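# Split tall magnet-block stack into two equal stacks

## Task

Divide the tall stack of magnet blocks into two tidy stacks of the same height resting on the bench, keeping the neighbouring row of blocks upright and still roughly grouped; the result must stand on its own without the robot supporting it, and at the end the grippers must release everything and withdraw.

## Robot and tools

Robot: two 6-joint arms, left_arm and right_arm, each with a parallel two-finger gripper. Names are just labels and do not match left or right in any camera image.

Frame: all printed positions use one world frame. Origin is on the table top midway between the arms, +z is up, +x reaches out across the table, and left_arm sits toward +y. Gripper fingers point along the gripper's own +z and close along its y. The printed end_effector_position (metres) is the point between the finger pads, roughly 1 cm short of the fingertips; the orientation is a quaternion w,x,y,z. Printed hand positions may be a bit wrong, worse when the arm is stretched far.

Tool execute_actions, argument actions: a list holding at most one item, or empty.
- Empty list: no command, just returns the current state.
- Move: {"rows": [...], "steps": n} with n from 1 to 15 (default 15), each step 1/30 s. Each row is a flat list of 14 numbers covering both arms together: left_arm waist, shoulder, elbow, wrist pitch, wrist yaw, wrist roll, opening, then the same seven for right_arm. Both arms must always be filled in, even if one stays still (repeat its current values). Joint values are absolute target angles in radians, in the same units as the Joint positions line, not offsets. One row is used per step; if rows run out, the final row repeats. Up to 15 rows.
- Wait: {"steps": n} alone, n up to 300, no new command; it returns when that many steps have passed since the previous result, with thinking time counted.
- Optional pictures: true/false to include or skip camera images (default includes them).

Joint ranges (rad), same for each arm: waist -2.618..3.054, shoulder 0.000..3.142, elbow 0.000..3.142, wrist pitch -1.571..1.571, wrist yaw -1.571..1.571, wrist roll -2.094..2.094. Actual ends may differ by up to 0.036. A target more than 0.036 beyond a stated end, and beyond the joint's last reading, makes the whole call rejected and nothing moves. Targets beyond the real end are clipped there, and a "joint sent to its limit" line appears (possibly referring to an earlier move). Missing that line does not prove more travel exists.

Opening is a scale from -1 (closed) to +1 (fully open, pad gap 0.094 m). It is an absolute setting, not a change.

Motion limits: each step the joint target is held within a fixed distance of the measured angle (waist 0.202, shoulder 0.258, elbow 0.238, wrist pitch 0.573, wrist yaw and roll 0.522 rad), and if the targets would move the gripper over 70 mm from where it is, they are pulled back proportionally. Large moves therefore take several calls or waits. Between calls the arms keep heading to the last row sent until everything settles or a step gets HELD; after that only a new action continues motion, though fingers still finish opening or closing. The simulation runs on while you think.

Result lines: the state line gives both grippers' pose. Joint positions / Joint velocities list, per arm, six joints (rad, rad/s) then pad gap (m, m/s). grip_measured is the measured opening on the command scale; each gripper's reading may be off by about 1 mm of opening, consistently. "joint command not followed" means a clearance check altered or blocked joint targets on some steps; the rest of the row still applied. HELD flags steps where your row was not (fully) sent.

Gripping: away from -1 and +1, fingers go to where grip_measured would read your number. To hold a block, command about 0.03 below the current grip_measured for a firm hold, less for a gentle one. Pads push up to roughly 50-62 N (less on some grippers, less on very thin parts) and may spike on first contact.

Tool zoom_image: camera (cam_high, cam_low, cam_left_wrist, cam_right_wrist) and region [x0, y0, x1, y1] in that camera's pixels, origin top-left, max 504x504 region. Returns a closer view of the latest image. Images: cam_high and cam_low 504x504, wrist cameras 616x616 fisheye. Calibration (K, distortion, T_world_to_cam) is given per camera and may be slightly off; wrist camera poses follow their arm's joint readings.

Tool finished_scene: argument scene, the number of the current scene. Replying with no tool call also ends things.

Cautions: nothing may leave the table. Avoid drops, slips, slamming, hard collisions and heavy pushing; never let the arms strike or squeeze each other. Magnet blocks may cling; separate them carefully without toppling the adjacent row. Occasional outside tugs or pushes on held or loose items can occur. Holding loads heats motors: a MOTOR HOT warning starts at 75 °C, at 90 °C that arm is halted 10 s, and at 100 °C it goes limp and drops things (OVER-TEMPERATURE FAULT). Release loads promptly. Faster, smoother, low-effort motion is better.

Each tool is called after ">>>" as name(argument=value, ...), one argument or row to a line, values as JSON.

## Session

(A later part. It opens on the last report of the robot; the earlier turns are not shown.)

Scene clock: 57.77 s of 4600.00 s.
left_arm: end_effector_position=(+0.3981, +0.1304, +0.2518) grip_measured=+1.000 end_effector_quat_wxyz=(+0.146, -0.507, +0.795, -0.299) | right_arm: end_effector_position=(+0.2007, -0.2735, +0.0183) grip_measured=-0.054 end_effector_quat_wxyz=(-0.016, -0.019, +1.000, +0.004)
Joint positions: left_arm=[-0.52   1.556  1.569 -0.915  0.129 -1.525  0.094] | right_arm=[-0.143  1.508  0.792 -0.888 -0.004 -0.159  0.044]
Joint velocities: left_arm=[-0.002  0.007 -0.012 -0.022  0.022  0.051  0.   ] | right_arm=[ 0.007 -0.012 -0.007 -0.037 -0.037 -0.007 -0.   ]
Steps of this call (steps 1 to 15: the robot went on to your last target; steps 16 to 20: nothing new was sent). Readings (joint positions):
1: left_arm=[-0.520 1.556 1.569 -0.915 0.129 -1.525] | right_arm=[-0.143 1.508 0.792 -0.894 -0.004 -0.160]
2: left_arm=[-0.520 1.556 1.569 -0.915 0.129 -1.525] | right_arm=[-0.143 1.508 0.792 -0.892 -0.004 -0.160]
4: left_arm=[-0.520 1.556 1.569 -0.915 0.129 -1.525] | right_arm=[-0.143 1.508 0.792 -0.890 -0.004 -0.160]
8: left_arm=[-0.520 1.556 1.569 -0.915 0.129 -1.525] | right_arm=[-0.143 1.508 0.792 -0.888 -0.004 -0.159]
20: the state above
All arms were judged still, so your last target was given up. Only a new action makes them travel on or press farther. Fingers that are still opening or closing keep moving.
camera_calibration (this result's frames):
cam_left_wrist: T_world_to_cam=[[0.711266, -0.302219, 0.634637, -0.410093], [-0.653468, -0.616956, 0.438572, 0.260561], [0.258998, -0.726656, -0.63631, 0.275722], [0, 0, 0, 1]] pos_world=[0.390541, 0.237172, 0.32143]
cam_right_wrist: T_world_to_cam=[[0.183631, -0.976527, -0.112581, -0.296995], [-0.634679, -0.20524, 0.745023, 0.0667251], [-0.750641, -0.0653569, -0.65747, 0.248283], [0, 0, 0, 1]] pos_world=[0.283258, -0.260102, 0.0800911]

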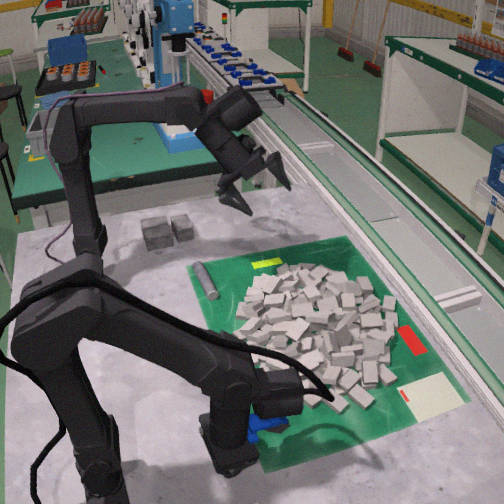

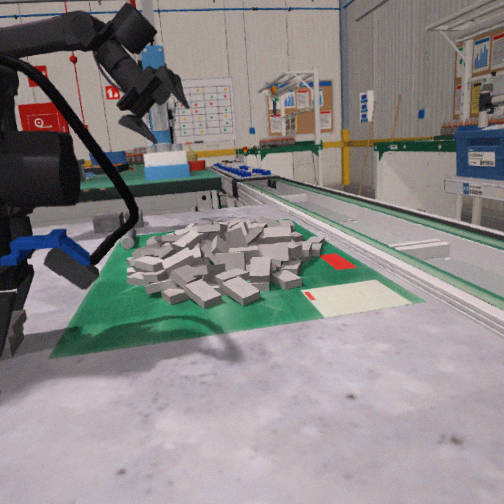

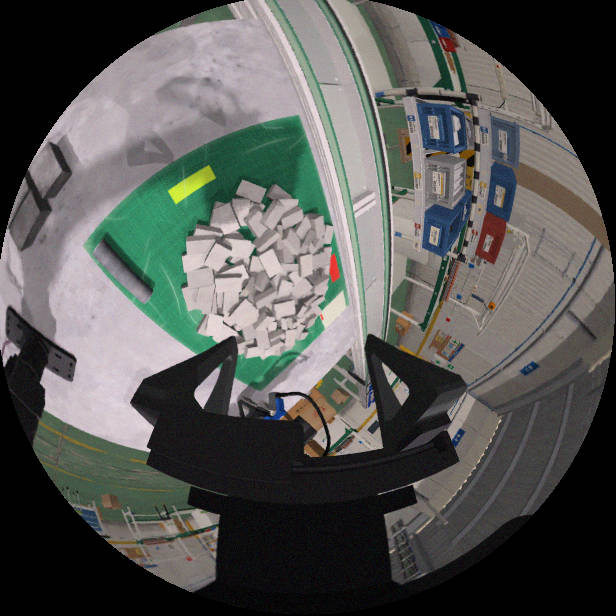

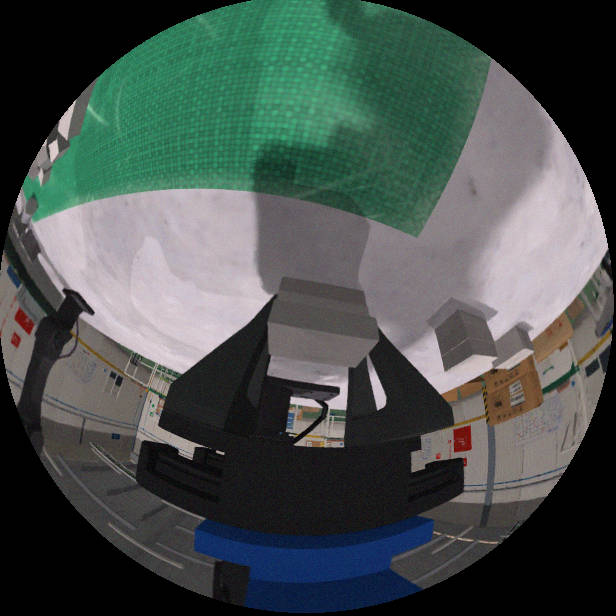

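>>> execute_actions(
  actions=[
    {"rows":[[-0.52,1.556,1.569,-0.915,0.129,-1.524,1,-0.15,1.49,0.82,-0.88,0,-0.15,1]]},
  ],
  pictures=false,
)

>>> execute_actions(
  actions=[
    {"rows":[[-0.52,1.556,1.569,-0.915,0.129,-1.524,1,-0.15,1.45,1.2,-1.3,0,-0.15,1]]},
  ],
)

Scene clock: 60.63 s of 4600.00 s.
left_arm: end_effector_position=(+0.3981, +0.1304, +0.2518) grip_measured=+1.000 end_effector_quat_wxyz=(+0.146, -0.507, +0.795, -0.299) | right_arm: end_effector_position=(+0.2034, -0.2739, +0.0199) grip_measured=+1.000 end_effector_quat_wxyz=(-0.012, -0.019, +1.000, +0.004)
Joint positions: left_arm=[-0.52   1.556  1.569 -0.915  0.129 -1.525  0.094] | right_arm=[-0.143  1.508  0.8   -0.888 -0.004 -0.159  0.094]
Joint velocities: left_arm=[-0.012  0.002 -0.007 -0.066 -0.007 -0.066  0.   ] | right_arm=[-0.017 -0.012  0.002  0.022 -0.007 -0.037  0.   ]
Steps of this call (steps 1 to 71: nothing new was sent; steps 72 to 86: all 15 steps of this action). Readings (joint positions):
72: left_arm=[-0.520 1.556 1.569 -0.915 0.129 -1.525] | right_arm=[-0.143 1.508 0.792 -0.888 -0.004 -0.159]
73: left_arm=[-0.520 1.556 1.569 -0.915 0.129 -1.525] | right_arm=[-0.143 1.508 0.793 -0.888 -0.004 -0.159]
75: left_arm=[-0.520 1.556 1.569 -0.915 0.129 -1.525] | right_arm=[-0.143 1.508 0.797 -0.888 -0.004 -0.159]
79: left_arm=[-0.520 1.556 1.569 -0.915 0.129 -1.525] | right_arm=[-0.143 1.508 0.800 -0.888 -0.004 -0.159]
86: the state above

Scene clock: 61.13 s of 4600.00 s.
left_arm: end_effector_position=(+0.3981, +0.1304, +0.2518) grip_measured=+1.000 end_effector_quat_wxyz=(+0.146, -0.507, +0.795, -0.299) | right_arm: end_effector_position=(+0.2368, -0.2780, +0.1346) grip_measured=+1.000 end_effector_quat_wxyz=(+0.035, -0.019, +0.999, -0.003)
Joint positions: left_arm=[-0.52   1.556  1.569 -0.915  0.129 -1.525  0.094] | right_arm=[-0.143  1.442  1.21  -1.269 -0.003 -0.159  0.094]
Joint velocities: left_arm=[-0.022 -0.017 -0.002 -0.051 -0.081 -0.022  0.   ] | right_arm=[-0.002 -0.002  0.007 -0.125  0.022  0.022  0.   ]
Steps of this call (steps 1 to 15: all 15 steps of this action). Readings (joint positions):
1: left_arm=[-0.520 1.556 1.569 -0.915 0.129 -1.525] | right_arm=[-0.143 1.509 0.834 -0.954 -0.003 -0.159]
2: left_arm=[-0.520 1.556 1.569 -0.915 0.129 -1.525] | right_arm=[-0.143 1.508 0.892 -1.043 -0.003 -0.159]
4: left_arm=[-0.520 1.556 1.569 -0.915 0.129 -1.525] | right_arm=[-0.143 1.493 1.040 -1.147 -0.003 -0.159]
8: left_arm=[-0.520 1.556 1.569 -0.915 0.129 -1.525] | right_arm=[-0.143 1.447 1.210 -1.189 -0.003 -0.159]
15: the state above
camera_calibration (this result's frames):
cam_left_wrist: T_world_to_cam=[[0.711266, -0.302219, 0.634637, -0.410093], [-0.653468, -0.616956, 0.438572, 0.260561], [0.258998, -0.726656, -0.63631, 0.275722], [0, 0, 0, 1]] pos_world=[0.390541, 0.237172, 0.32143]
cam_right_wrist: T_world_to_cam=[[0.193138, -0.977844, -0.0807371, -0.301799], [-0.707581, -0.195816, 0.678958, 0.0308171], [-0.679725, -0.0740044, -0.729724, 0.342091], [0, 0, 0, 1]] pos_world=[0.312622, -0.263762, 0.204342]

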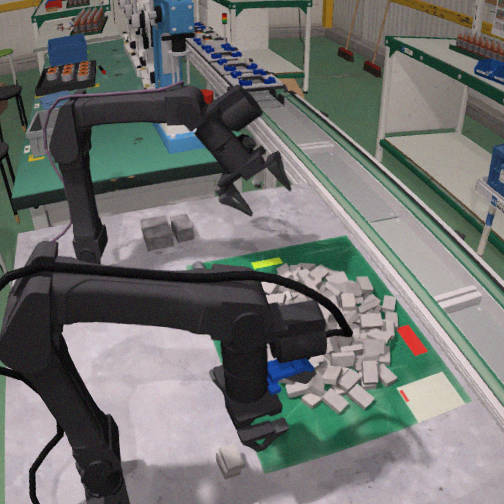

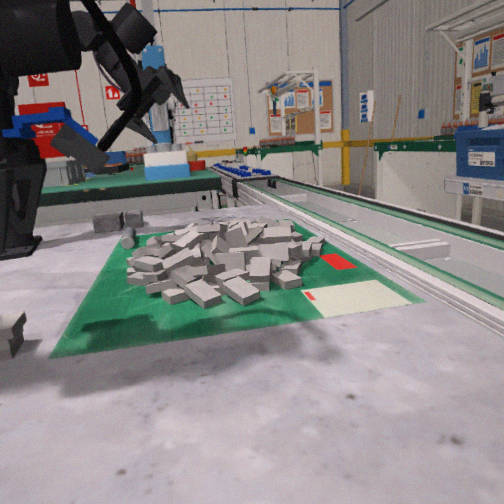

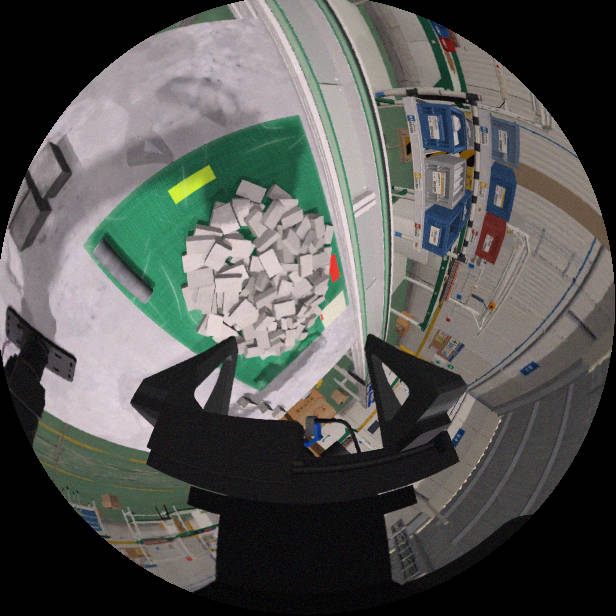

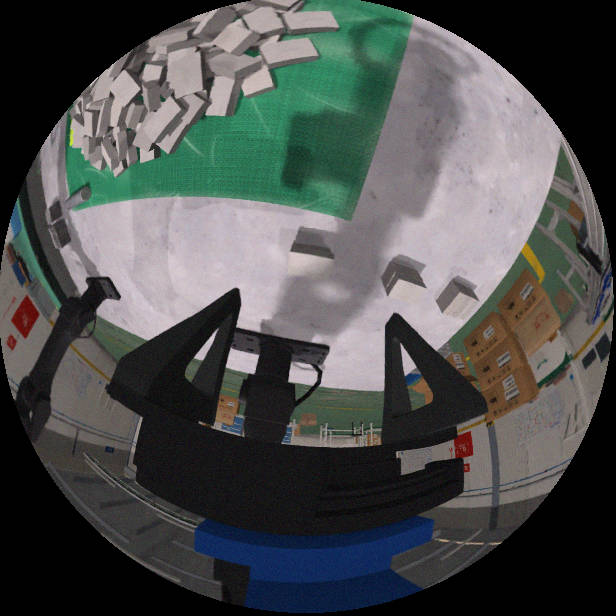

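Top block is slightly offset in x; squeeze along x to square it.

>>> execute_actions(
  actions=[
    {"rows":[[-0.52,1.556,1.569,-0.915,0.129,-1.524,1,-0.15,1.45,1.0,-1.1,0,-1.72,1]]},
  ],
  pictures=false,
)

>>> execute_actions(
  actions=[
    {"steps":20},
  ],
  pictures=false,
)

>>> execute_actions(
  actions=[
    {"rows":[[-0.52,1.556,1.569,-0.915,0.129,-1.524,1,-0.15,1.5,0.81,-0.88,0,-1.72,1]]},
  ],
  pictures=false,
)

>>> execute_actions(
  actions=[
    {"rows":[[-0.52,1.556,1.569,-0.915,0.129,-1.524,1,-0.15,1.5,0.81,-0.88,0,-1.72,-0.6]]},
  ],
  pictures=false,
)

>>> execute_actions(
  actions=[
    {"steps":15},
  ],
  pictures=false,
)

>>> execute_actions(
  actions=[
    {"rows":[[-0.52,1.556,1.569,-0.915,0.129,-1.524,1,-0.15,1.5,0.81,-0.88,0,-1.72,1]]},
  ],
  pictures=false,
)

>>> execute_actions(
  actions=[
    {"rows":[[-0.52,1.556,1.569,-0.915,0.129,-1.524,1,-0.15,1.4,1.1,-1.25,0,-1.72,1]]},
  ],
)

Scene clock: 70.57 s of 4600.00 s.
left_arm: end_effector_position=(+0.3981, +0.1304, +0.2518) grip_measured=+1.000 end_effector_quat_wxyz=(+0.146, -0.507, +0.795, -0.299) | right_arm: end_effector_position=(+0.2148, -0.2758, +0.0761) grip_measured=+1.000 end_effector_quat_wxyz=(-0.003, -0.643, +0.766, +0.004)
Joint positions: left_arm=[-0.52   1.556  1.569 -0.915  0.129 -1.525  0.094] | right_arm=[-0.143  1.458  0.992 -1.115 -0.001 -1.519  0.094]
Joint velocities: left_arm=[ 0.007  0.017  0.007 -0.007  0.037  0.007  0.   ] | right_arm=[-0.002 -0.012  0.002  0.125 -0.022 -1.414  0.   ]
Steps of this call (steps 1 to 30: the robot went on to your last target; steps 31 to 90: nothing new was sent; then 5.93 s passed at rest; steps 91 to 105: all 15 steps of this action). Readings (joint positions):
91: left_arm=[-0.520 1.556 1.569 -0.915 0.129 -1.525] | right_arm=[-0.143 1.436 1.179 -1.249 -0.003 -0.243]
92: left_arm=[-0.520 1.556 1.569 -0.915 0.129 -1.525] | right_arm=[-0.143 1.430 1.129 -1.206 -0.003 -0.344]
94: left_arm=[-0.520 1.556 1.569 -0.915 0.129 -1.525] | right_arm=[-0.143 1.440 1.040 -1.171 -0.003 -0.543]
98: left_arm=[-0.520 1.556 1.569 -0.915 0.129 -1.525] | right_arm=[-0.143 1.458 0.992 -1.151 -0.002 -0.942]
105: the state above

Scene clock: 71.23 s of 4600.00 s.
left_arm: end_effector_position=(+0.3981, +0.1304, +0.2518) grip_measured=+1.000 end_effector_quat_wxyz=(+0.146, -0.507, +0.795, -0.299) | right_arm: end_effector_position=(+0.2173, -0.2761, +0.0761) grip_measured=+1.000 end_effector_quat_wxyz=(-0.001, +0.713, -0.702, +0.000)
Joint positions: left_arm=[-0.52   1.556  1.569 -0.915  0.129 -1.525  0.094] | right_arm=[-0.143  1.458  0.992 -1.104 -0.001 -1.708  0.094]
Joint velocities: left_arm=[ 0.017  0.007  0.007 -0.037 -0.037  0.022  0.   ] | right_arm=[-0.027 -0.012 -0.012 -0.051  0.007 -0.051  0.   ]
Steps of this call (steps 1 to 20: the robot went on to your last target). Readings (joint positions):
1: left_arm=[-0.520 1.556 1.569 -0.915 0.129 -1.525] | right_arm=[-0.143 1.458 0.992 -1.113 -0.001 -1.558]
2: left_arm=[-0.520 1.556 1.569 -0.915 0.129 -1.525] | right_arm=[-0.143 1.458 0.992 -1.111 -0.001 -1.589]
4: left_arm=[-0.520 1.556 1.569 -0.915 0.129 -1.525] | right_arm=[-0.143 1.458 0.992 -1.109 -0.001 -1.633]
8: left_arm=[-0.520 1.556 1.569 -0.915 0.129 -1.525] | right_arm=[-0.143 1.458 0.992 -1.106 -0.001 -1.679]
20: the state above

Scene clock: 71.73 s of 4600.00 s.
left_arm: end_effector_position=(+0.3981, +0.1304, +0.2518) grip_measured=+1.000 end_effector_quat_wxyz=(+0.146, -0.507, +0.795, -0.299) | right_arm: end_effector_position=(+0.2040, -0.2747, +0.0216) grip_measured=+1.000 end_effector_quat_wxyz=(+0.007, +0.713, -0.701, -0.009)
Joint positions: left_arm=[-0.52   1.556  1.569 -0.915  0.129 -1.525  0.094] | right_arm=[-0.143  1.504  0.804 -0.893  0.    -1.71   0.094]
Joint velocities: left_arm=[-0.012 -0.012 -0.007  0.037 -0.037 -0.037  0.   ] | right_arm=[0.007 0.002 0.002 0.051 0.022 0.066 0.   ]
Steps of this call (steps 1 to 15: all 15 steps of this action). Readings (joint positions):
1: left_arm=[-0.520 1.556 1.569 -0.915 0.129 -1.525] | right_arm=[-0.143 1.457 0.966 -1.065 -0.001 -1.709]
2: left_arm=[-0.520 1.556 1.569 -0.915 0.129 -1.525] | right_arm=[-0.143 1.458 0.925 -1.014 -0.001 -1.709]
4: left_arm=[-0.520 1.556 1.569 -0.915 0.129 -1.525] | right_arm=[-0.143 1.482 0.850 -0.963 -0.001 -1.710]
8: left_arm=[-0.520 1.556 1.569 -0.915 0.129 -1.525] | right_arm=[-0.143 1.504 0.804 -0.935 0.000 -1.710]
15: the state above

Scene clock: 72.23 s of 4600.00 s.
left_arm: end_effector_position=(+0.3981, +0.1304, +0.2518) grip_measured=+1.000 end_effector_quat_wxyz=(+0.146, -0.507, +0.795, -0.299) | right_arm: end_effector_position=(+0.2060, -0.2750, +0.0216) grip_measured=-0.418 end_effector_quat_wxyz=(+0.005, +0.714, -0.701, -0.006)
Joint positions: left_arm=[-0.52   1.556  1.569 -0.915  0.129 -1.525  0.094] | right_arm=[-0.143  1.504  0.804 -0.885  0.001 -1.711  0.027]
Joint velocities: left_arm=[-0.022  0.002  0.002  0.022 -0.125  0.051  0.   ] | right_arm=[ 0.007  0.002 -0.002 -0.037  0.066  0.037 -0.   ]
Steps of this call (steps 1 to 15: all 15 steps of this action). Readings (joint positions):
1: left_arm=[-0.520 1.556 1.569 -0.915 0.129 -1.525] | right_arm=[-0.143 1.504 0.804 -0.891 0.000 -1.711]
2: left_arm=[-0.520 1.556 1.569 -0.915 0.129 -1.525] | right_arm=[-0.143 1.504 0.804 -0.889 0.000 -1.711]
4: left_arm=[-0.520 1.556 1.569 -0.915 0.129 -1.525] | right_arm=[-0.143 1.504 0.804 -0.887 0.000 -1.711]
8: left_arm=[-0.520 1.556 1.569 -0.915 0.129 -1.525] | right_arm=[-0.143 1.504 0.804 -0.885 0.001 -1.711]
15: the state above

Scene clock: 72.73 s of 4600.00 s.
left_arm: end_effector_position=(+0.3981, +0.1304, +0.2518) grip_measured=+1.000 end_effector_quat_wxyz=(+0.146, -0.507, +0.795, -0.299) | right_arm: end_effector_position=(+0.2060, -0.2750, +0.0216) grip_measured=-0.418 end_effector_quat_wxyz=(+0.005, +0.714, -0.701, -0.006)
Joint positions: left_arm=[-0.52   1.556  1.569 -0.915  0.129 -1.525  0.094] | right_arm=[-0.143  1.504  0.804 -0.885  0.001 -1.711  0.027]
Joint velocities: left_arm=[ 0.002 -0.012  0.002  0.037  0.081 -0.022  0.   ] | right_arm=[ 0.002  0.002 -0.012 -0.066  0.037 -0.007 -0.   ]
Steps of this call (steps 1 to 15: the robot went on to your last target). Readings (joint positions):
1: left_arm=[-0.520 1.556 1.569 -0.915 0.129 -1.525] | right_arm=[-0.143 1.504 0.804 -0.885 0.001 -1.711]
2: left_arm=[-0.520 1.556 1.569 -0.915 0.129 -1.525] | right_arm=[-0.143 1.504 0.804 -0.885 0.001 -1.711]
4: left_arm=[-0.520 1.556 1.569 -0.915 0.129 -1.525] | right_arm=[-0.143 1.504 0.804 -0.885 0.001 -1.711]
8: left_arm=[-0.520 1.556 1.569 -0.915 0.129 -1.525] | right_arm=[-0.143 1.504 0.804 -0.885 0.001 -1.711]
15: the state above
All arms were judged still, so your last target was given up. Only a new action makes them travel on or press farther. Fingers that are still opening or closing keep moving.

Scene clock: 73.23 s of 4600.00 s.
left_arm: end_effector_position=(+0.3981, +0.1304, +0.2518) grip_measured=+1.000 end_effector_quat_wxyz=(+0.146, -0.507, +0.795, -0.299) | right_arm: end_effector_position=(+0.2062, -0.2751, +0.0216) grip_measured=+1.000 end_effector_quat_wxyz=(+0.004, +0.714, -0.701, -0.005)
Joint positions: left_arm=[-0.52   1.556  1.569 -0.915  0.129 -1.525  0.094] | right_arm=[-0.143  1.504  0.804 -0.884  0.001 -1.711  0.094]
Joint velocities: left_arm=[-0.002 -0.022 -0.002  0.007 -0.022 -0.037  0.   ] | right_arm=[ 0.007  0.002 -0.007  0.037  0.037  0.037  0.   ]
Steps of this call (steps 1 to 15: all 15 steps of this action). Readings (joint positions):
1: left_arm=[-0.520 1.556 1.569 -0.915 0.129 -1.525] | right_arm=[-0.143 1.504 0.804 -0.885 0.001 -1.711]
2: left_arm=[-0.520 1.556 1.569 -0.915 0.129 -1.525] | right_arm=[-0.143 1.504 0.804 -0.884 0.001 -1.711]
4: left_arm=[-0.520 1.556 1.569 -0.915 0.129 -1.525] | right_arm=[-0.143 1.504 0.804 -0.884 0.001 -1.711]
8: left_arm=[-0.520 1.556 1.569 -0.915 0.129 -1.525] | right_arm=[-0.143 1.504 0.804 -0.884 0.001 -1.711]
15: the state above

Scene clock: 73.73 s of 4600.00 s.
left_arm: end_effector_position=(+0.3981, +0.1304, +0.2518) grip_measured=+1.000 end_effector_quat_wxyz=(+0.146, -0.507, +0.795, -0.299) | right_arm: end_effector_position=(+0.2246, -0.2776, +0.1205) grip_measured=+1.000 end_effector_quat_wxyz=(-0.022, +0.713, -0.700, +0.030)
Joint positions: left_arm=[-0.52   1.556  1.569 -0.915  0.129 -1.525  0.094] | right_arm=[-0.143  1.392  1.111 -1.215  0.002 -1.712  0.094]
Joint velocities: left_arm=[-0.002 -0.012 -0.027  0.066 -0.037 -0.022  0.   ] | right_arm=[-0.002 -0.007 -0.002 -0.11  -0.081  0.037  0.   ]
Steps of this call (steps 1 to 15: all 15 steps of this action). Readings (joint positions):
1: left_arm=[-0.520 1.556 1.569 -0.915 0.129 -1.525] | right_arm=[-0.143 1.501 0.833 -0.936 0.002 -1.711]
2: left_arm=[-0.520 1.556 1.569 -0.915 0.129 -1.525] | right_arm=[-0.143 1.492 0.883 -1.008 0.002 -1.711]
4: left_arm=[-0.520 1.556 1.569 -0.915 0.129 -1.525] | right_arm=[-0.143 1.454 1.006 -1.092 0.002 -1.712]
8: left_arm=[-0.520 1.556 1.569 -0.915 0.129 -1.525] | right_arm=[-0.143 1.390 1.113 -1.142 0.002 -1.712]
15: the state above
camera_calibration (this result's frames):
cam_left_wrist: T_world_to_cam=[[0.711266, -0.302219, 0.634637, -0.410093], [-0.653468, -0.616956, 0.438572, 0.260561], [0.258998, -0.726656, -0.63631, 0.275722], [0, 0, 0, 1]] pos_world=[0.390541, 0.237172, 0.32143]
cam_right_wrist: T_world_to_cam=[[0.985367, 0.168158, -0.027831, -0.166381], [0.132632, -0.653919, 0.744848, -0.291972], [0.107053, -0.73764, -0.666653, -0.0449558], [0, 0, 0, 1]] pos_world=[0.207484, -0.196109, 0.182874]

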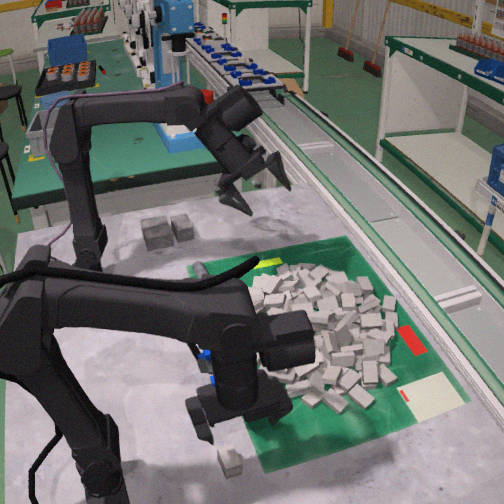

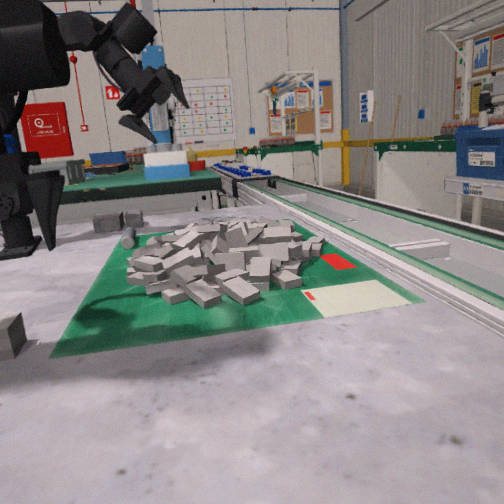

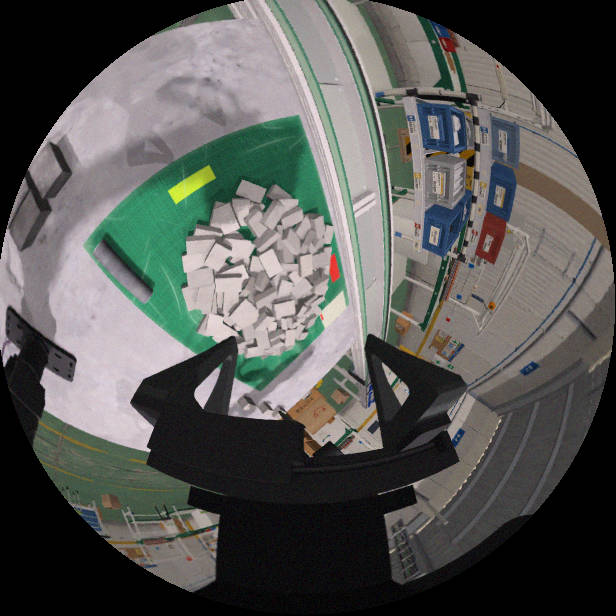

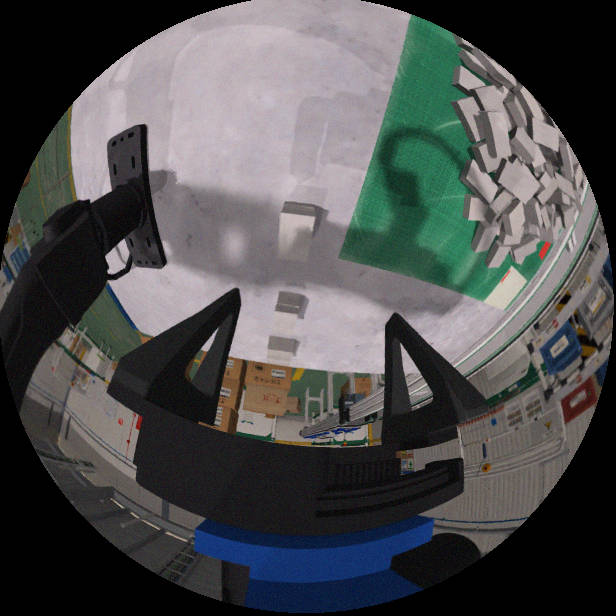

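>>> finished_scene(
  scene=1,
)

The scene is finished: the task was done.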